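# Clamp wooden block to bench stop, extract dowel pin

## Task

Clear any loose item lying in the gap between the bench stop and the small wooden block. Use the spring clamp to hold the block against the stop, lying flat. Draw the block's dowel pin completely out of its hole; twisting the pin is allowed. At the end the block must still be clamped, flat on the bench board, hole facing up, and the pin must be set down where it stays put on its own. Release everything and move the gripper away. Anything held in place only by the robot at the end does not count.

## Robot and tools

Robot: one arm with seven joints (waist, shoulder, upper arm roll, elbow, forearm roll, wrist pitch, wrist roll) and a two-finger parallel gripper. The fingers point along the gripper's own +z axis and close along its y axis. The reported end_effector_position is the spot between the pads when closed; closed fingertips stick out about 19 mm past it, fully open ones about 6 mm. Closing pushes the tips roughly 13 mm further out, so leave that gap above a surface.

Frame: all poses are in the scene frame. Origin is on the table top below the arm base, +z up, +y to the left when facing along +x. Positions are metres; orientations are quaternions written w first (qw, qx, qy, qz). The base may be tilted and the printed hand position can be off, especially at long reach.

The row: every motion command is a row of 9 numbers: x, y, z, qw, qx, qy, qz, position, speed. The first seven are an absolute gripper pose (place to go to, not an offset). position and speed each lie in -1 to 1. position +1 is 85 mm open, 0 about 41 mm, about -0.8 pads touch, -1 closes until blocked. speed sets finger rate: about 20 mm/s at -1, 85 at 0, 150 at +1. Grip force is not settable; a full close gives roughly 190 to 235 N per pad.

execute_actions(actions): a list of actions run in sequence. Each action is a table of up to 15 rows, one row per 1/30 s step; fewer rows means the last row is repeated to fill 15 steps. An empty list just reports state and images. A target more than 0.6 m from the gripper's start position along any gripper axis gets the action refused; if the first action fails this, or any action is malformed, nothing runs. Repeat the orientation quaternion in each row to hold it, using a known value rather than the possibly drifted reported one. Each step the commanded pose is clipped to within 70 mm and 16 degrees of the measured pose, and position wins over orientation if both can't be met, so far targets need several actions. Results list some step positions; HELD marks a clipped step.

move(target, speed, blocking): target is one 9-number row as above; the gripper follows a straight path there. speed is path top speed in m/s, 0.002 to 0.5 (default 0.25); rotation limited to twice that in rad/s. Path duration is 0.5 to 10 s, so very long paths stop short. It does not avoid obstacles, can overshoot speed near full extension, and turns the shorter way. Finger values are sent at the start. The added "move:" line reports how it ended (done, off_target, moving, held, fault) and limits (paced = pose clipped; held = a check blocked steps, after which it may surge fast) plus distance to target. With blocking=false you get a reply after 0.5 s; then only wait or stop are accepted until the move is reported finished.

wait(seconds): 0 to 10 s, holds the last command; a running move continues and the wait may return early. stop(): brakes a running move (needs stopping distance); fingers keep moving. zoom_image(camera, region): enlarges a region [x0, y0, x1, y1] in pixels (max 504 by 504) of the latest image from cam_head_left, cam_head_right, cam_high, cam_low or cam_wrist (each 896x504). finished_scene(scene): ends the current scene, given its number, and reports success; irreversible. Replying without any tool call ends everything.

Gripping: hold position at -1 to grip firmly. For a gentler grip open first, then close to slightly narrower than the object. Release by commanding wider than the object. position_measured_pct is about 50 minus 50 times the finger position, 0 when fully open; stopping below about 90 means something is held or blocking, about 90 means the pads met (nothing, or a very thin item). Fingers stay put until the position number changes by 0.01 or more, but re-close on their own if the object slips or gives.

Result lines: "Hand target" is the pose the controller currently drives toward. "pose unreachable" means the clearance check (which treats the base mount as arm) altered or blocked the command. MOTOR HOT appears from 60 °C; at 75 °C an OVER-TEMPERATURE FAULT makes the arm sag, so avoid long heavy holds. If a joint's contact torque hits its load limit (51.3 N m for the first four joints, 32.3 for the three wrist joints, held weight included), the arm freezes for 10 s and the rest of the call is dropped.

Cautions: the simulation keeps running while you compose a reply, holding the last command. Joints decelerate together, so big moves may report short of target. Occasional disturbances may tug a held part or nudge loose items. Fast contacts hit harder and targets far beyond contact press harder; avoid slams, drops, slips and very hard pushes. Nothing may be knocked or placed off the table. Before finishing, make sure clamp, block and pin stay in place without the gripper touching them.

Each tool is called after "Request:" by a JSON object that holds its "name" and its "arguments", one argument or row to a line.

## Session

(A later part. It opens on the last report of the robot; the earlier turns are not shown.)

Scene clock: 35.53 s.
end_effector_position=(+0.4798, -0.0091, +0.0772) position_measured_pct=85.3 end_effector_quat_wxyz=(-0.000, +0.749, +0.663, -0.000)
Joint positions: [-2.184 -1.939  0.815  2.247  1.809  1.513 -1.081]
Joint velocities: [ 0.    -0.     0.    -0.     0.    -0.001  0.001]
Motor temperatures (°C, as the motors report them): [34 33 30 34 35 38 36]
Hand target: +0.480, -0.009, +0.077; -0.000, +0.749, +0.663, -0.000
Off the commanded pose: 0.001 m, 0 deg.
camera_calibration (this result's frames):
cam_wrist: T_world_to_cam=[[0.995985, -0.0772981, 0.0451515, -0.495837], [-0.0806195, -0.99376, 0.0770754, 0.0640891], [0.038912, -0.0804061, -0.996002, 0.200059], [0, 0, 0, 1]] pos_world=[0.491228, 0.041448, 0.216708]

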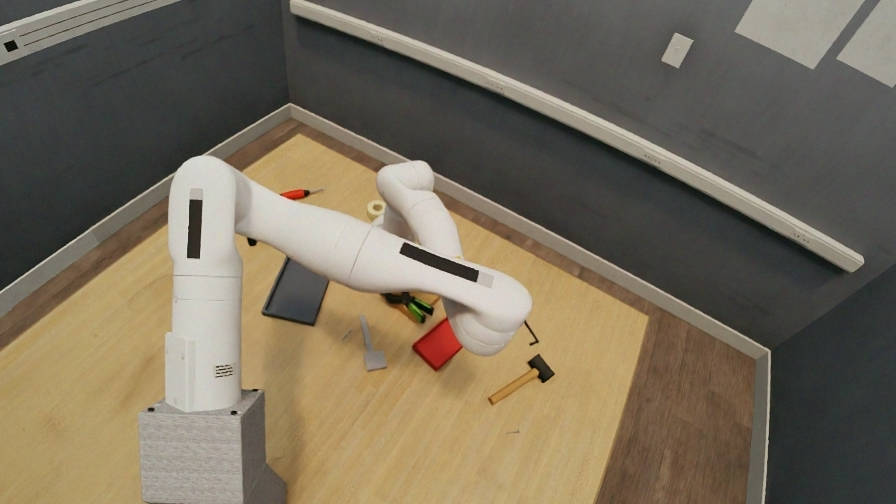

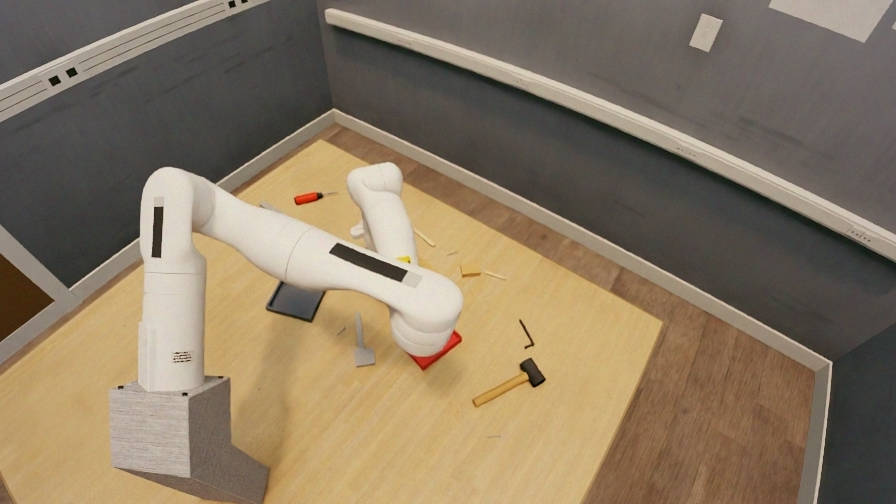

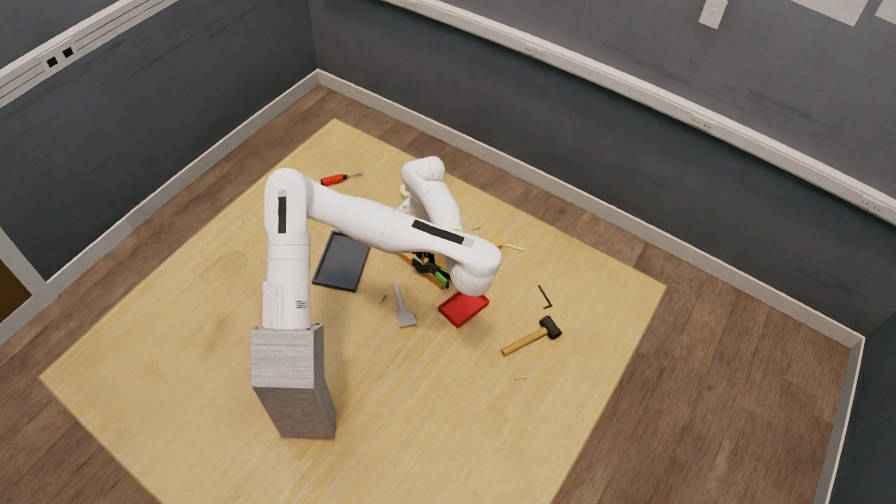

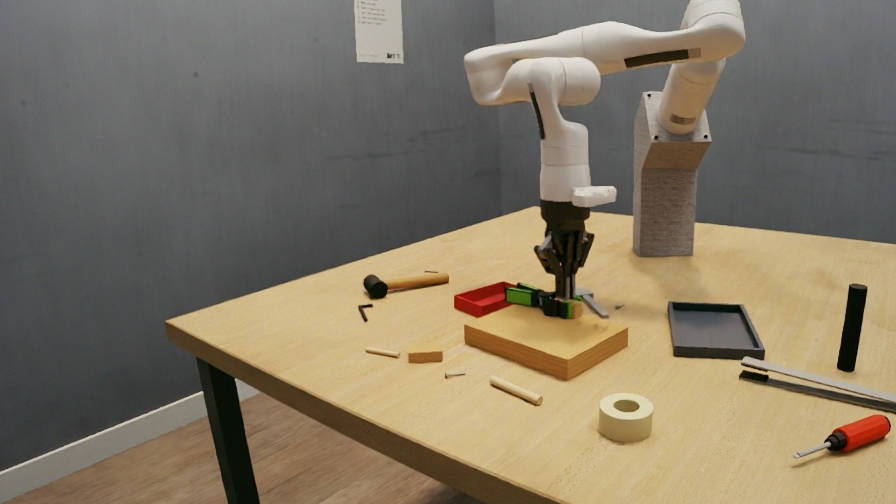

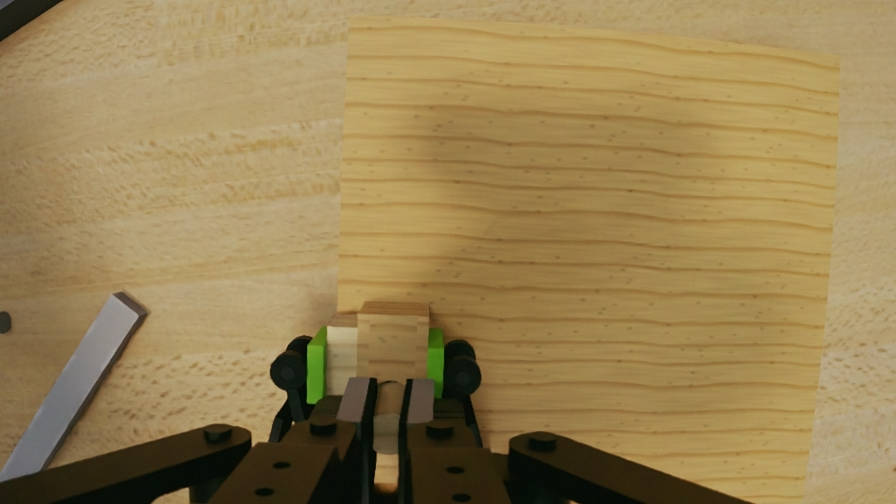

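Request:
{"name": "move", "arguments": {
  "target": [0.4798,-0.0092,0.087,0,0.998,-0.061,0,-1,0],
  "speed": 0.3
}}

Request:
{"name": "move", "arguments": {
  "target": [0.4798,-0.0092,0.098,0,0.749,0.6626,0,-1,0],
  "speed": 0.3
}}

Scene clock: 38.73 s.
end_effector_position=(+0.4786, -0.0084, +0.0863) position_measured_pct=85.3 end_effector_quat_wxyz=(-0.001, +0.998, -0.061, -0.002)
Joint positions: [-2.276 -2.025  0.631  2.253  1.809  1.697 -2.605]
Joint velocities: [-0.    -0.     0.     0.002  0.     0.001 -0.001]
Motor temperatures (°C, as the motors report them): [34 33 30 34 35 38 36]
Hand target: +0.480, -0.009, +0.087; -0.000, +0.998, -0.061, -0.000
Off the commanded pose: 0.002 m, 0 deg.
move: done
camera_calibration (this result's frames):
cam_wrist: T_world_to_cam=[[-0.0769823, -0.996027, 0.0447752, 0.0109111], [-0.993502, 0.0804084, 0.0805548, 0.509604], [-0.083835, -0.0382829, -0.995744, 0.268323], [0, 0, 0, 1]] pos_world=[0.529627, -0.0198365, 0.225641]

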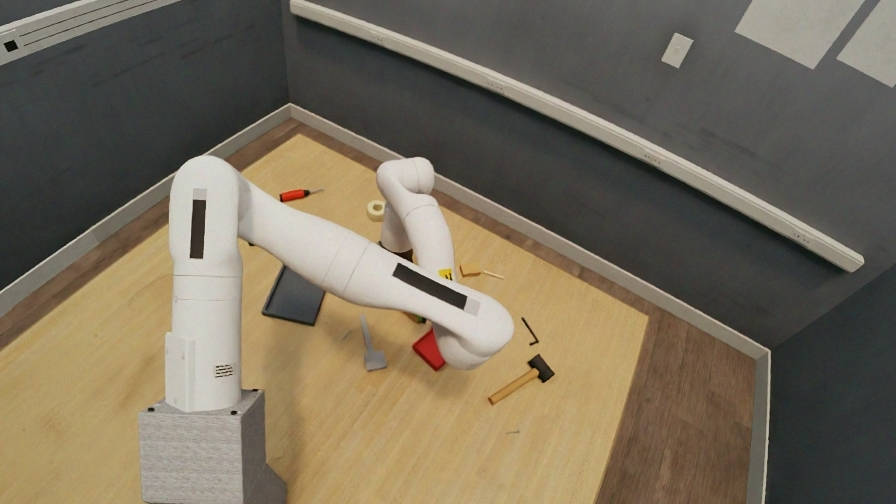

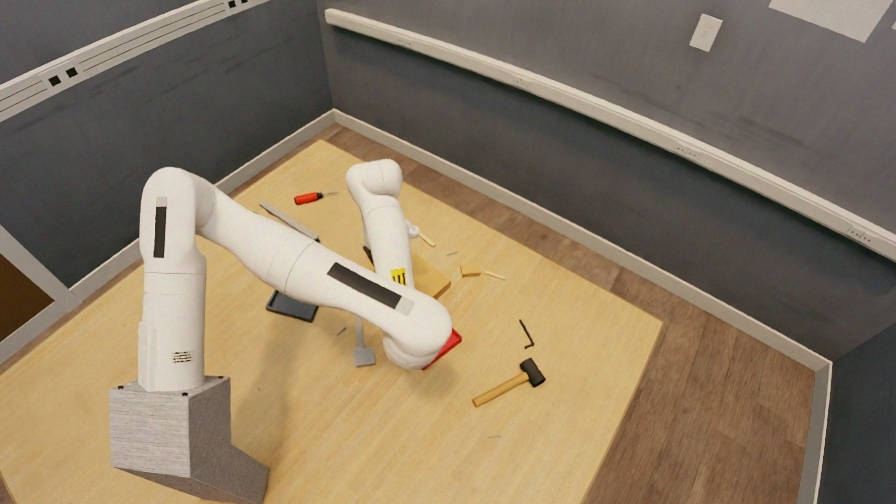

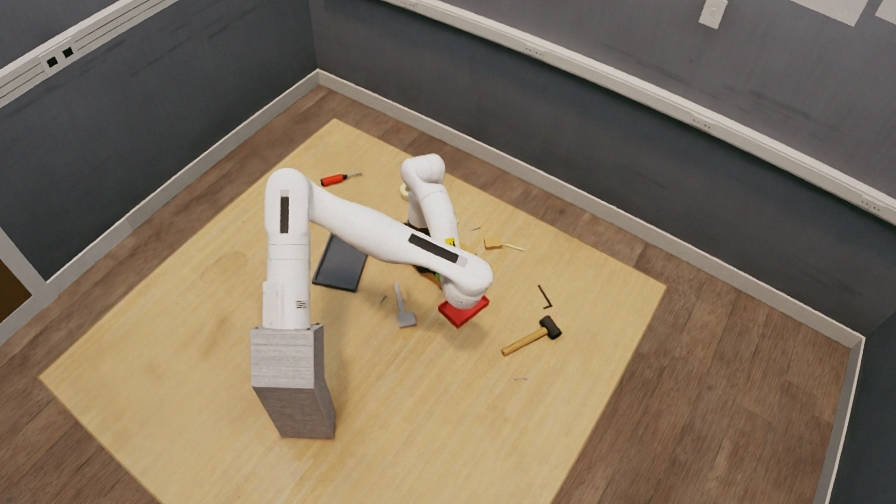

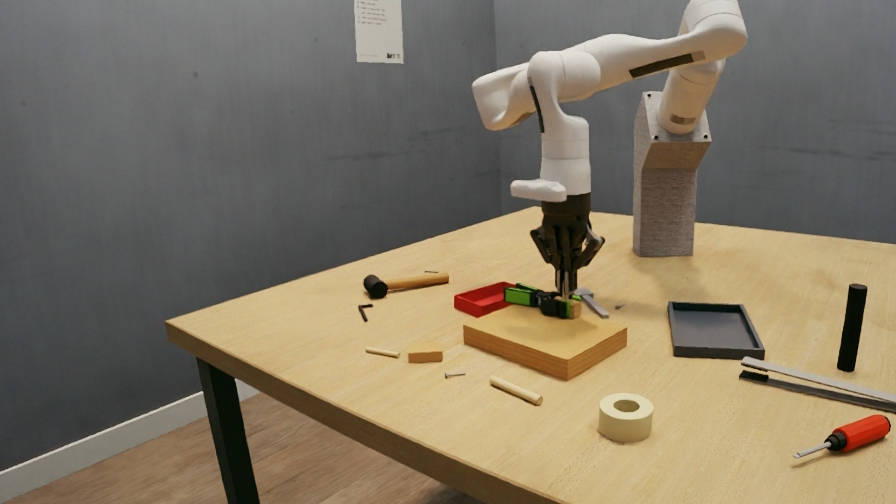

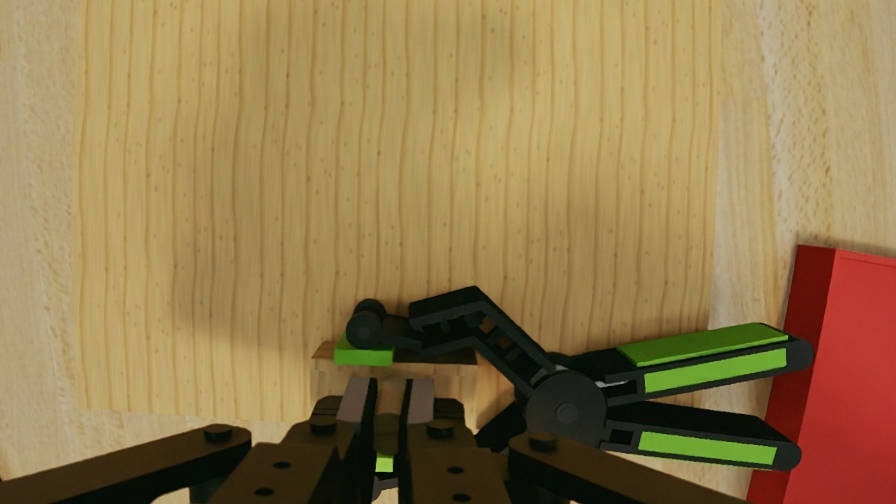

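Scene clock: 41.77 s.
end_effector_position=(+0.4801, -0.0092, +0.0980) position_measured_pct=85.3 end_effector_quat_wxyz=(+0.000, +0.749, +0.663, +0.000)
Joint positions: [-2.159 -1.922  0.767  2.265  1.752  1.54  -1.09 ]
Joint velocities: [ 0.001  0.    -0.001  0.    -0.     0.004  0.002]
Motor temperatures (°C, as the motors report them): [34 33 30 34 35 38 36]
Hand target: +0.480, -0.009, +0.098; +0.000, +0.749, +0.663, +0.000
Off the commanded pose: 0.000 m, 0 deg.
move: done
camera_calibration (this result's frames):
cam_wrist: T_world_to_cam=[[0.995864, -0.0776908, 0.047107, -0.497146], [-0.0811621, -0.993729, 0.0769064, 0.0627201], [0.0408367, -0.0804116, -0.995925, 0.219888], [0, 0, 0, 1]] pos_world=[0.4912, 0.0413847, 0.237587]

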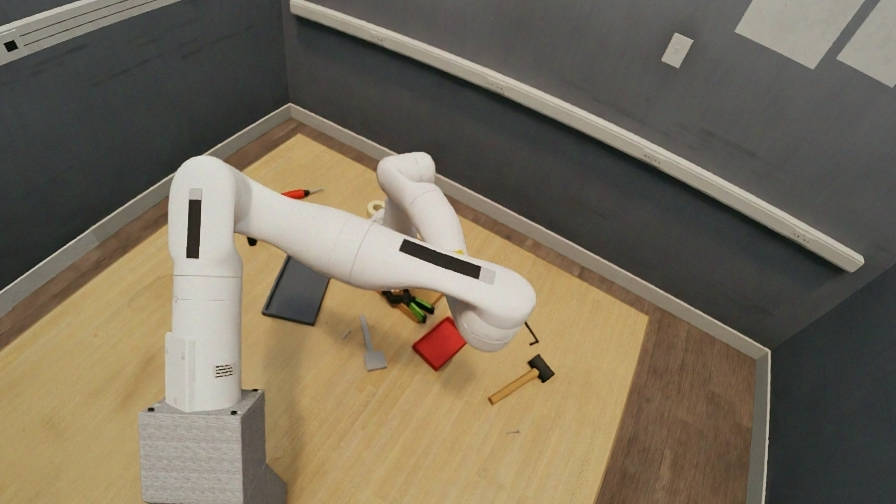

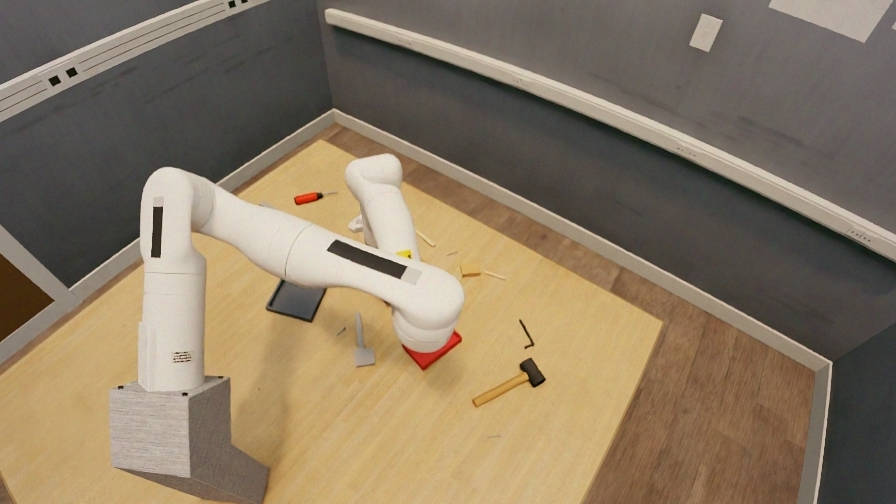

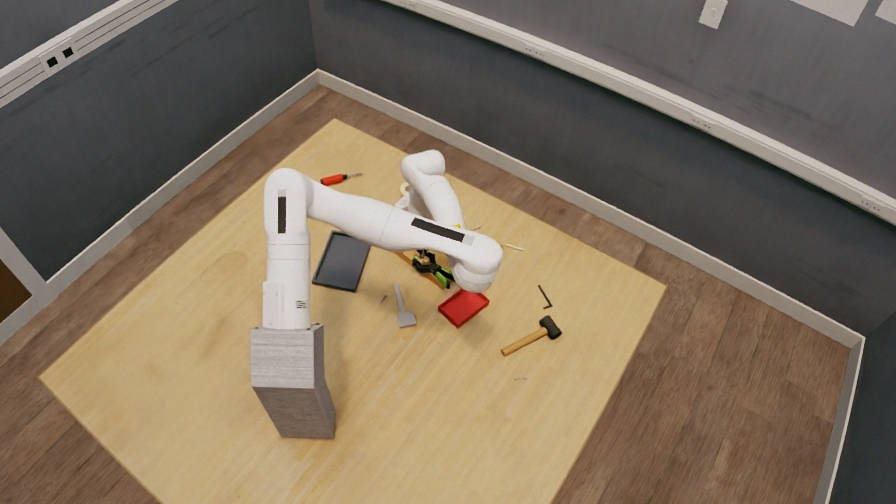

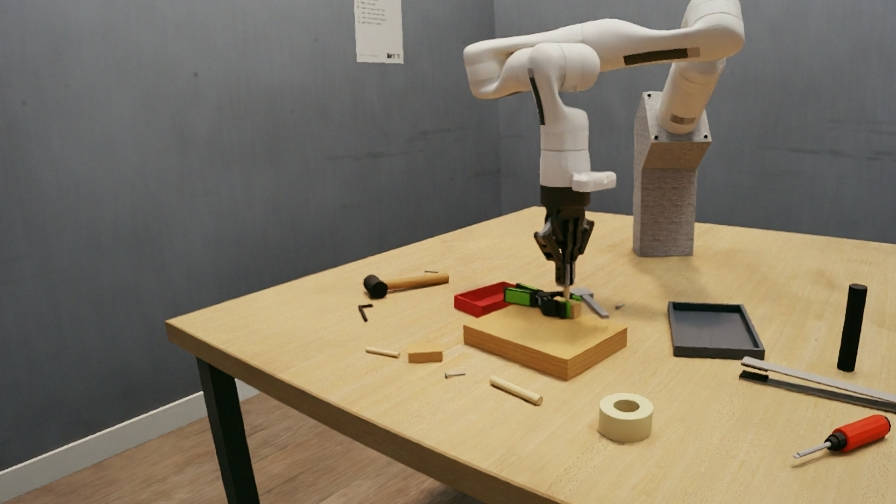

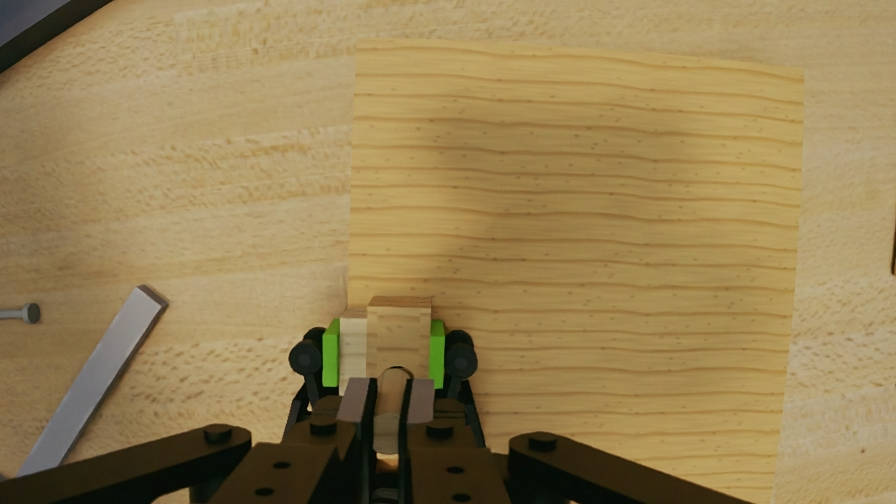

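Request:
{"name": "zoom_image", "arguments": {
  "camera": "cam_low",
  "region": [490,250,630,340]
}}

Region (490, 250, 630, 340) of cam_low's 896x504 image, scaled by 3.600, with more detail than that image has; it fills the top 324 rows of this view, and the rest is white.

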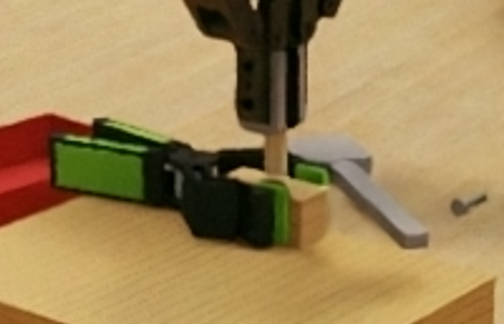

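Request:
{"name": "move", "arguments": {
  "target": [0.4798,-0.0092,0.108,0,0.946,0.3256,0,-1,0],
  "speed": 0.2
}}

Request:
{"name": "zoom_image", "arguments": {
  "camera": "cam_low",
  "region": [490,250,630,340]
}}

Scene clock: 44.40 s.
end_effector_position=(+0.4797, -0.0091, +0.1079) position_measured_pct=85.3 end_effector_quat_wxyz=(-0.000, +0.946, +0.325, -0.000)
Joint positions: [-2.185 -1.948  0.685  2.271  1.732  1.619 -1.864]
Joint velocities: [ 0.002  0.001 -0.    -0.    -0.001  0.    -0.001]
Motor temperatures (°C, as the motors report them): [34 33 30 34 35 38 36]
Hand target: +0.480, -0.009, +0.108; -0.000, +0.946, +0.325, -0.000
Off the commanded pose: 0.000 m, 0 deg.
move: done
camera_calibration (this result's frames):
cam_wrist: T_world_to_cam=[[0.649047, -0.759357, 0.0459903, -0.33697], [-0.760201, -0.645099, 0.077083, 0.390952], [-0.0288652, -0.0849923, -0.995963, 0.263191], [0, 0, 0, 1]] pos_world=[0.523508, 0.0186913, 0.247491]

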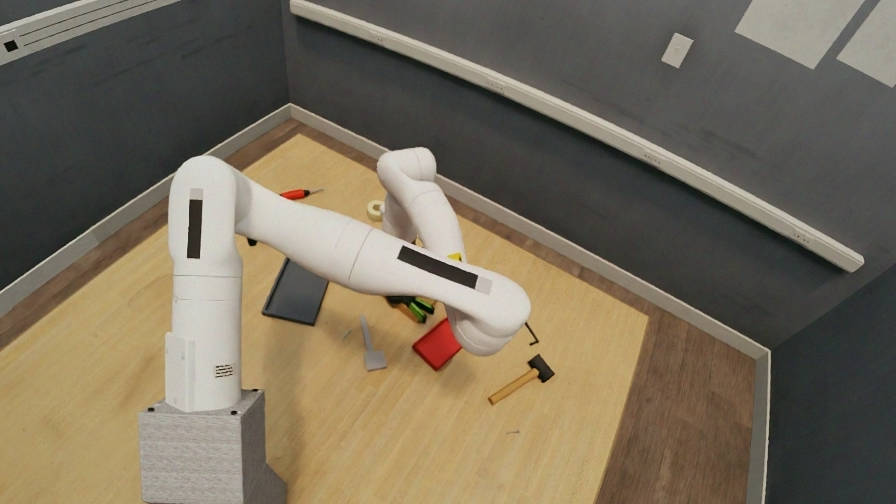

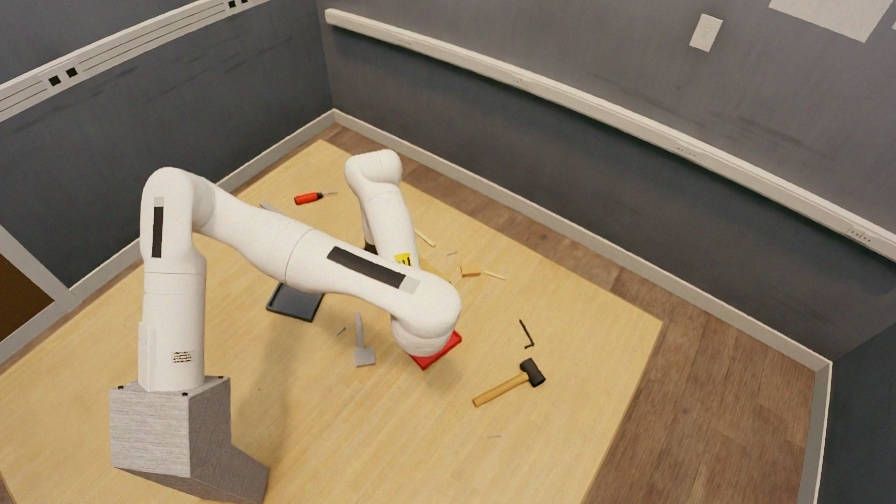

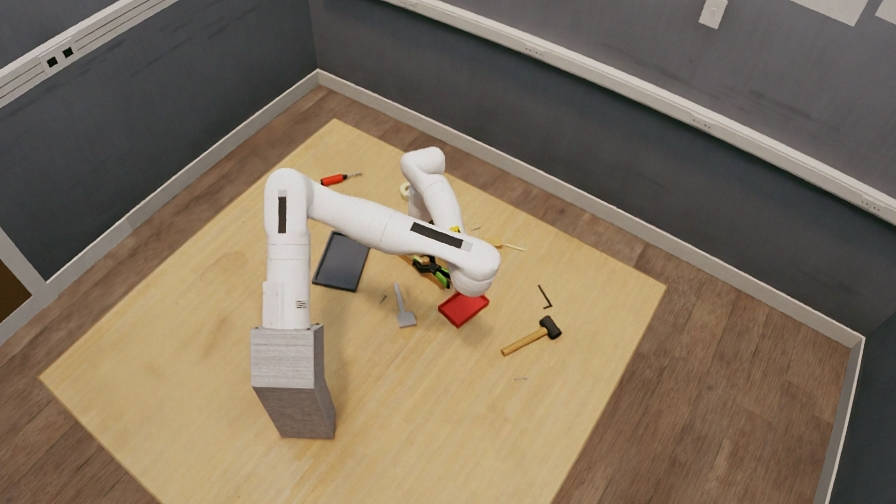

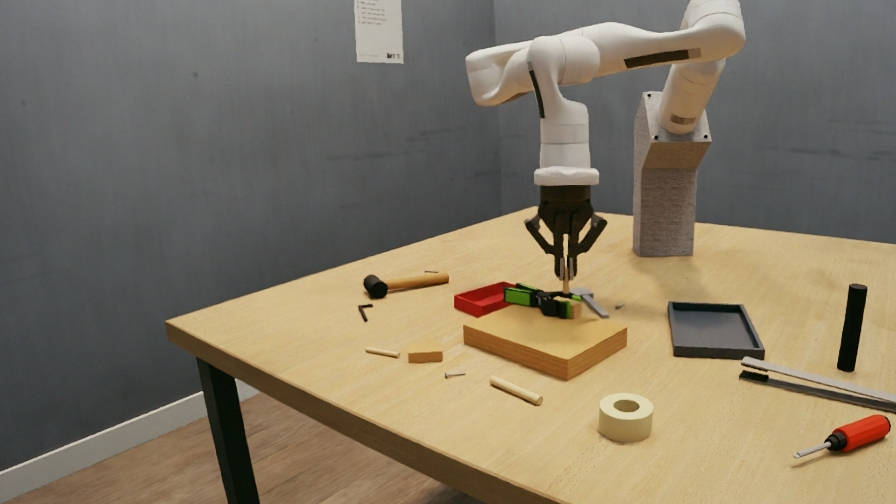

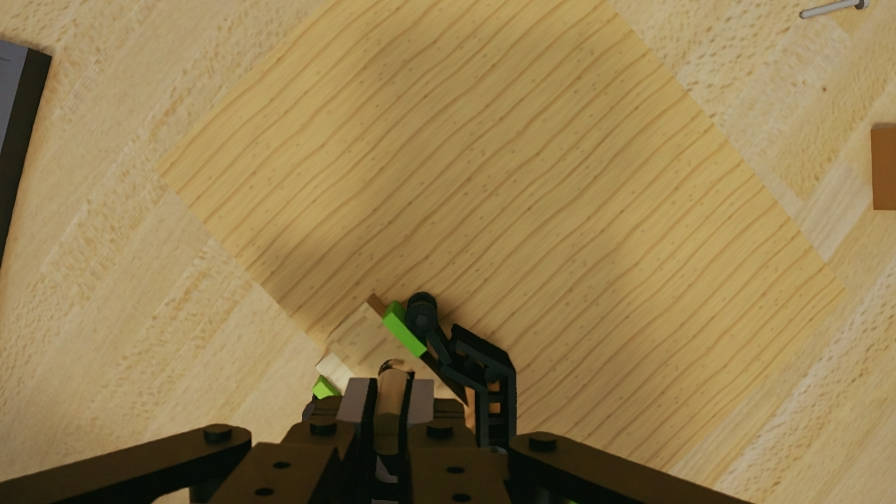

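Region (490, 250, 630, 340) of cam_low's 896x504 image, scaled by 3.600, with more detail than that image has; it fills the top 324 rows of this view, and the rest is white.

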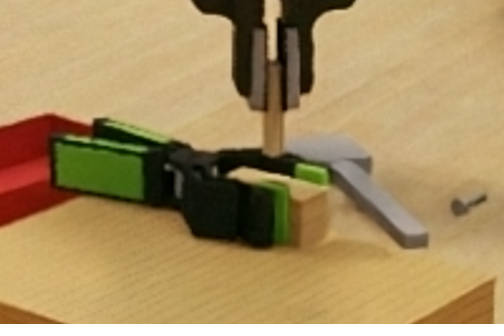

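Out. Now press the block flat.

Request:
{"name": "move", "arguments": {
  "target": [0.4813,0.0027,0.101,0,0.946,0.3256,0,-1,0],
  "speed": 0.05
}}

Request:
{"name": "move", "arguments": {
  "target": [0.4813,0.0027,0.087,0,0.946,0.3256,0,-1,0],
  "speed": 0.008
}}

Request:
{"name": "zoom_image", "arguments": {
  "camera": "cam_low",
  "region": [490,250,630,340]
}}

Scene clock: 45.33 s.
end_effector_position=(+0.4813, +0.0025, +0.1011) position_measured_pct=85.3 end_effector_quat_wxyz=(+0.000, +0.946, +0.325, +0.000)
Joint positions: [-2.219 -1.933  0.693  2.278  1.755  1.62  -1.903]
Joint velocities: [-0.003  0.004  0.001  0.001  0.     0.001 -0.   ]
Motor temperatures (°C, as the motors report them): [34 33 30 34 35 38 36]
Hand target: +0.481, +0.003, +0.101; +0.000, +0.946, +0.325, +0.000
Off the commanded pose: 0.000 m, 0 deg.
move: done
camera_calibration (this result's frames):
cam_wrist: T_world_to_cam=[[0.648656, -0.759644, 0.0467603, -0.328754], [-0.760552, -0.644689, 0.0770499, 0.400312], [-0.0283846, -0.0855425, -0.99593, 0.257138], [0, 0, 0, 1]] pos_world=[0.525005, 0.0303365, 0.24062]

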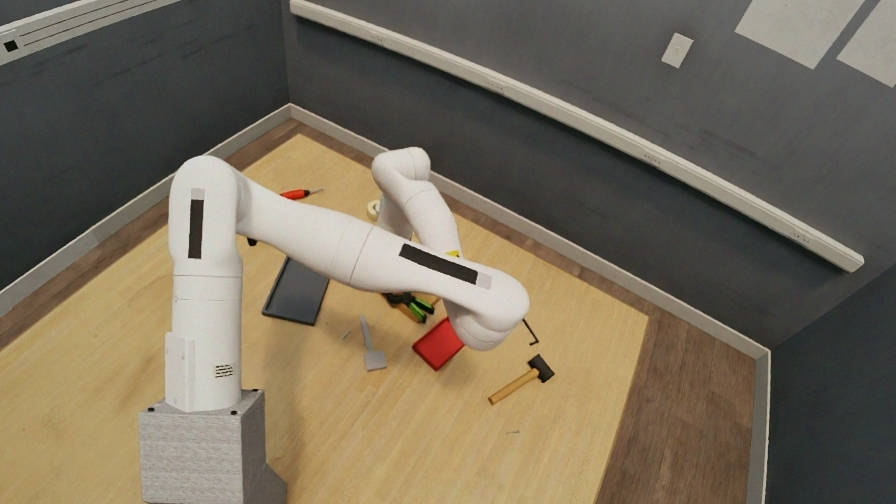

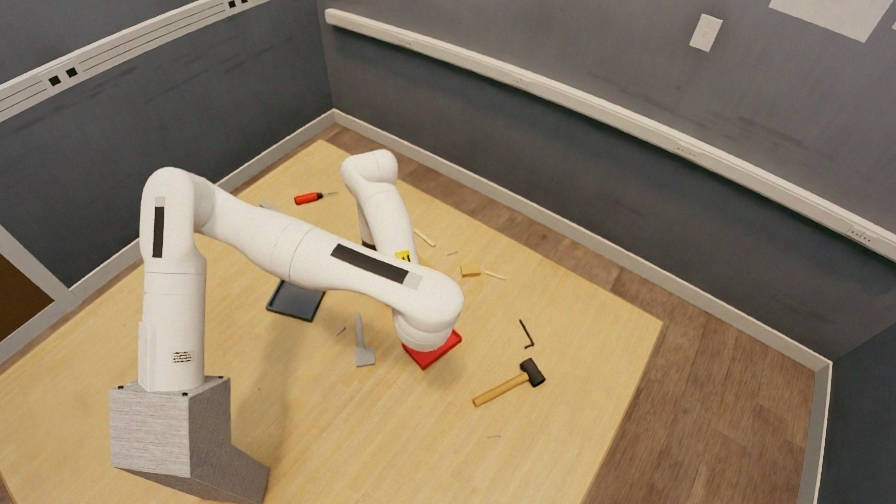

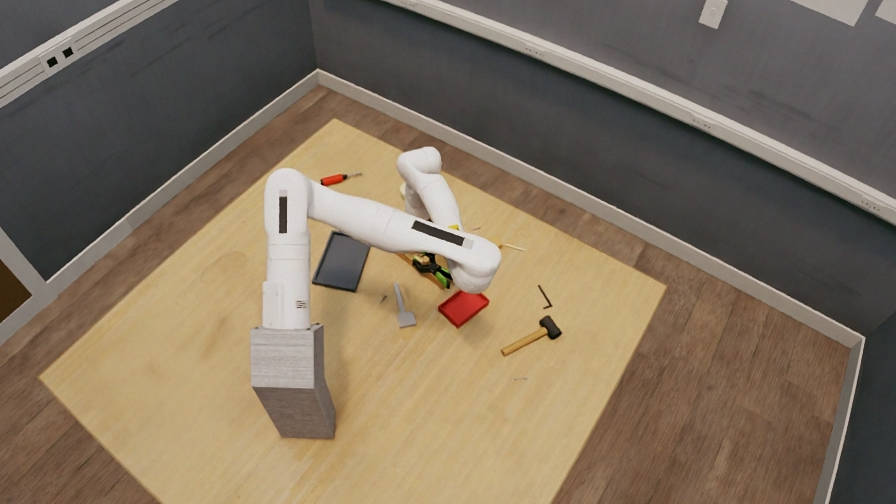

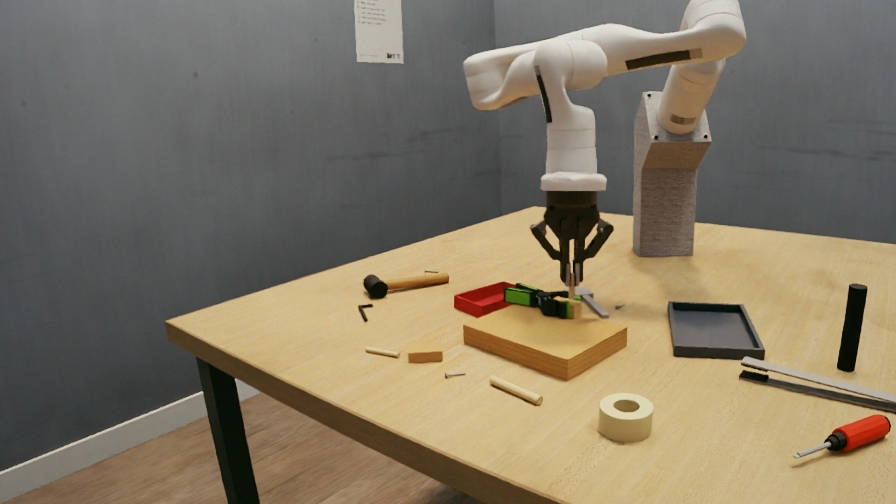

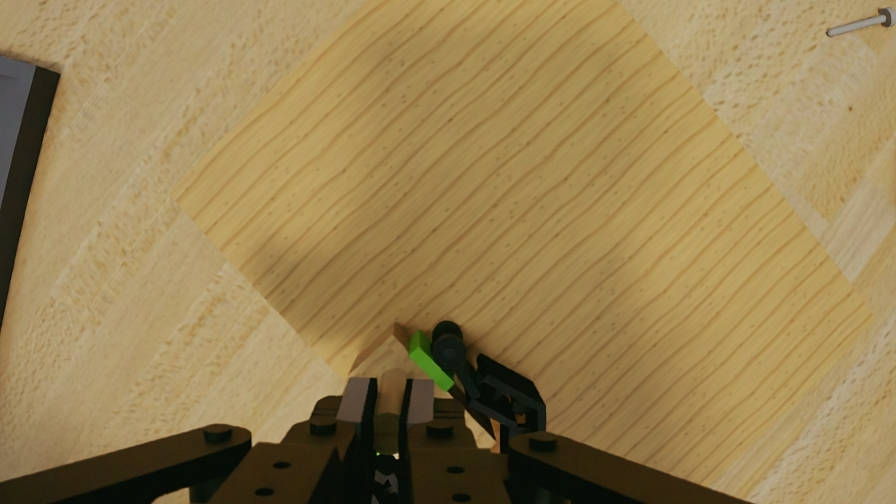

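Scene clock: 47.30 s.
end_effector_position=(+0.4816, +0.0026, +0.0919) position_measured_pct=85.3 end_effector_quat_wxyz=(+0.001, +0.945, +0.328, +0.002)
Joint positions: [-2.234 -1.948  0.707  2.275  1.789  1.615 -1.891]
Joint velocities: [-0.    -0.    -0.001 -0.     0.001  0.002 -0.   ]
Motor temperatures (°C, as the motors report them): [34 33 30 34 35 38 36]
Hand target: +0.481, +0.003, +0.087; +0.000, +0.946, +0.325, -0.000
Off the commanded pose: 0.005 m, 0 deg.
move: off_target
camera_calibration (this result's frames):
cam_wrist: T_world_to_cam=[[0.653376, -0.755323, 0.0508678, -0.33111], [-0.756698, -0.649608, 0.0736102, 0.399765], [-0.0225553, -0.0865867, -0.995989, 0.24526], [0, 0, 0, 1]] pos_world=[0.524372, 0.0308321, 0.231692]

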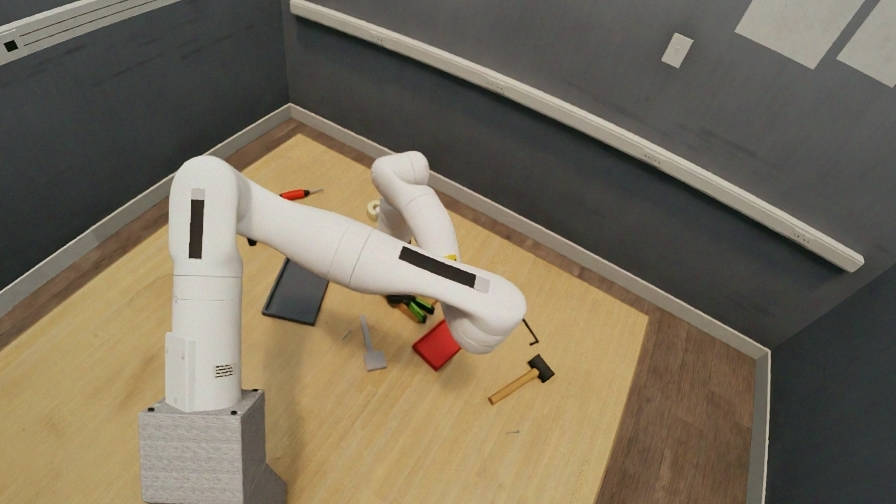

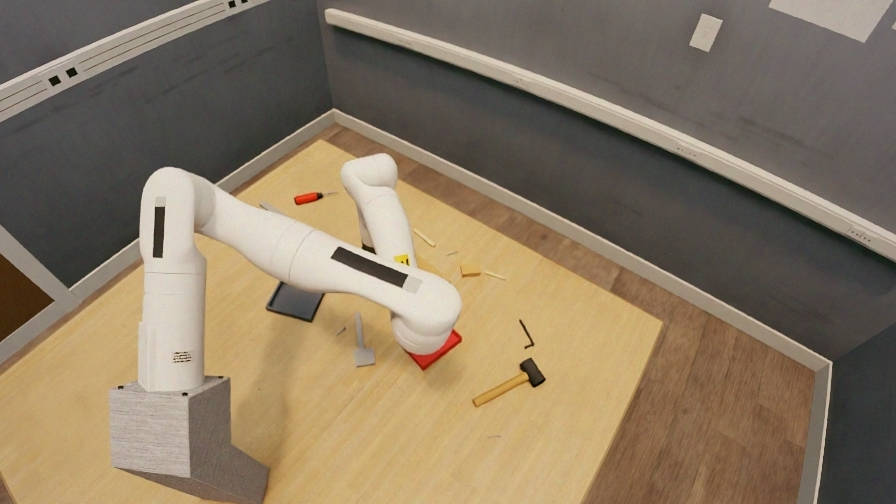

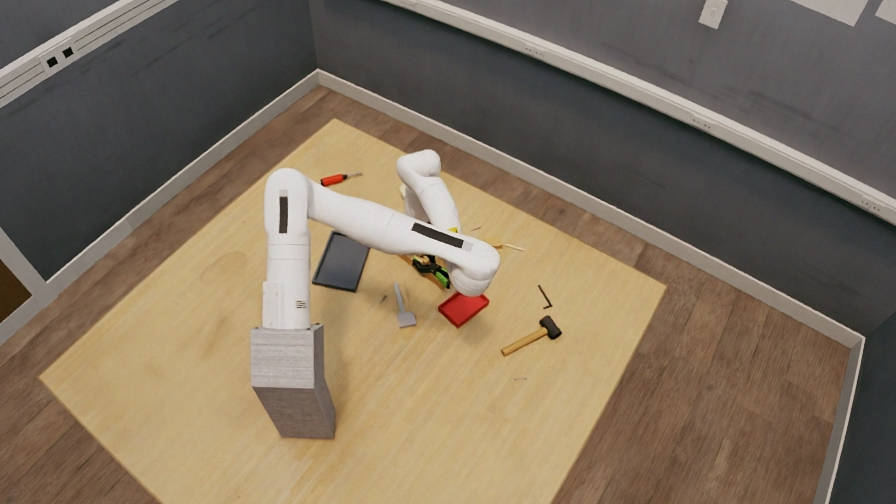

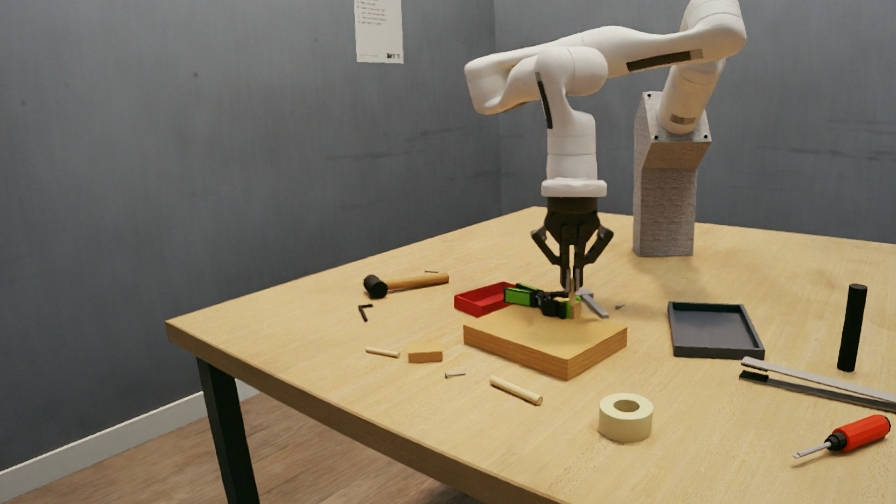

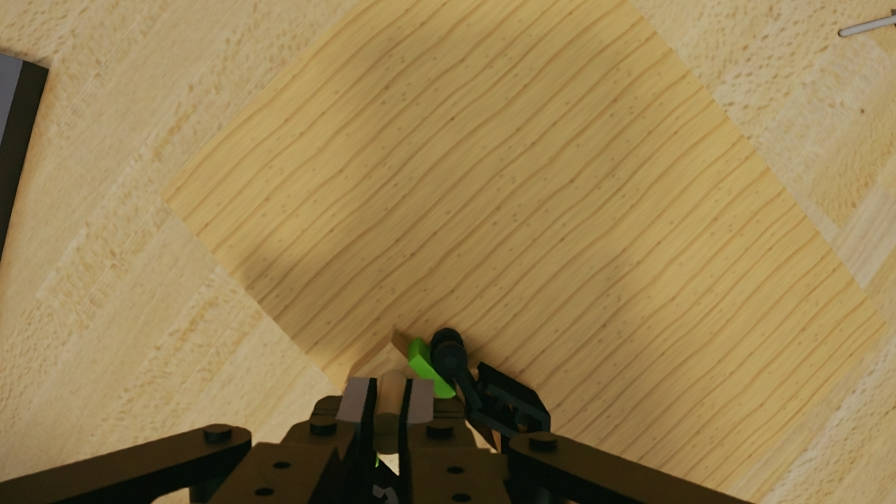

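Region (490, 250, 630, 340) of cam_low's 896x504 image, scaled by 3.600, with more detail than that image has; it fills the top 324 rows of this view, and the rest is white.

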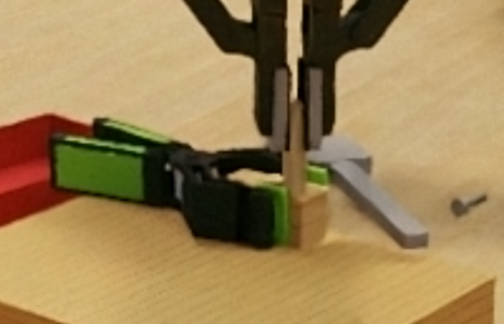

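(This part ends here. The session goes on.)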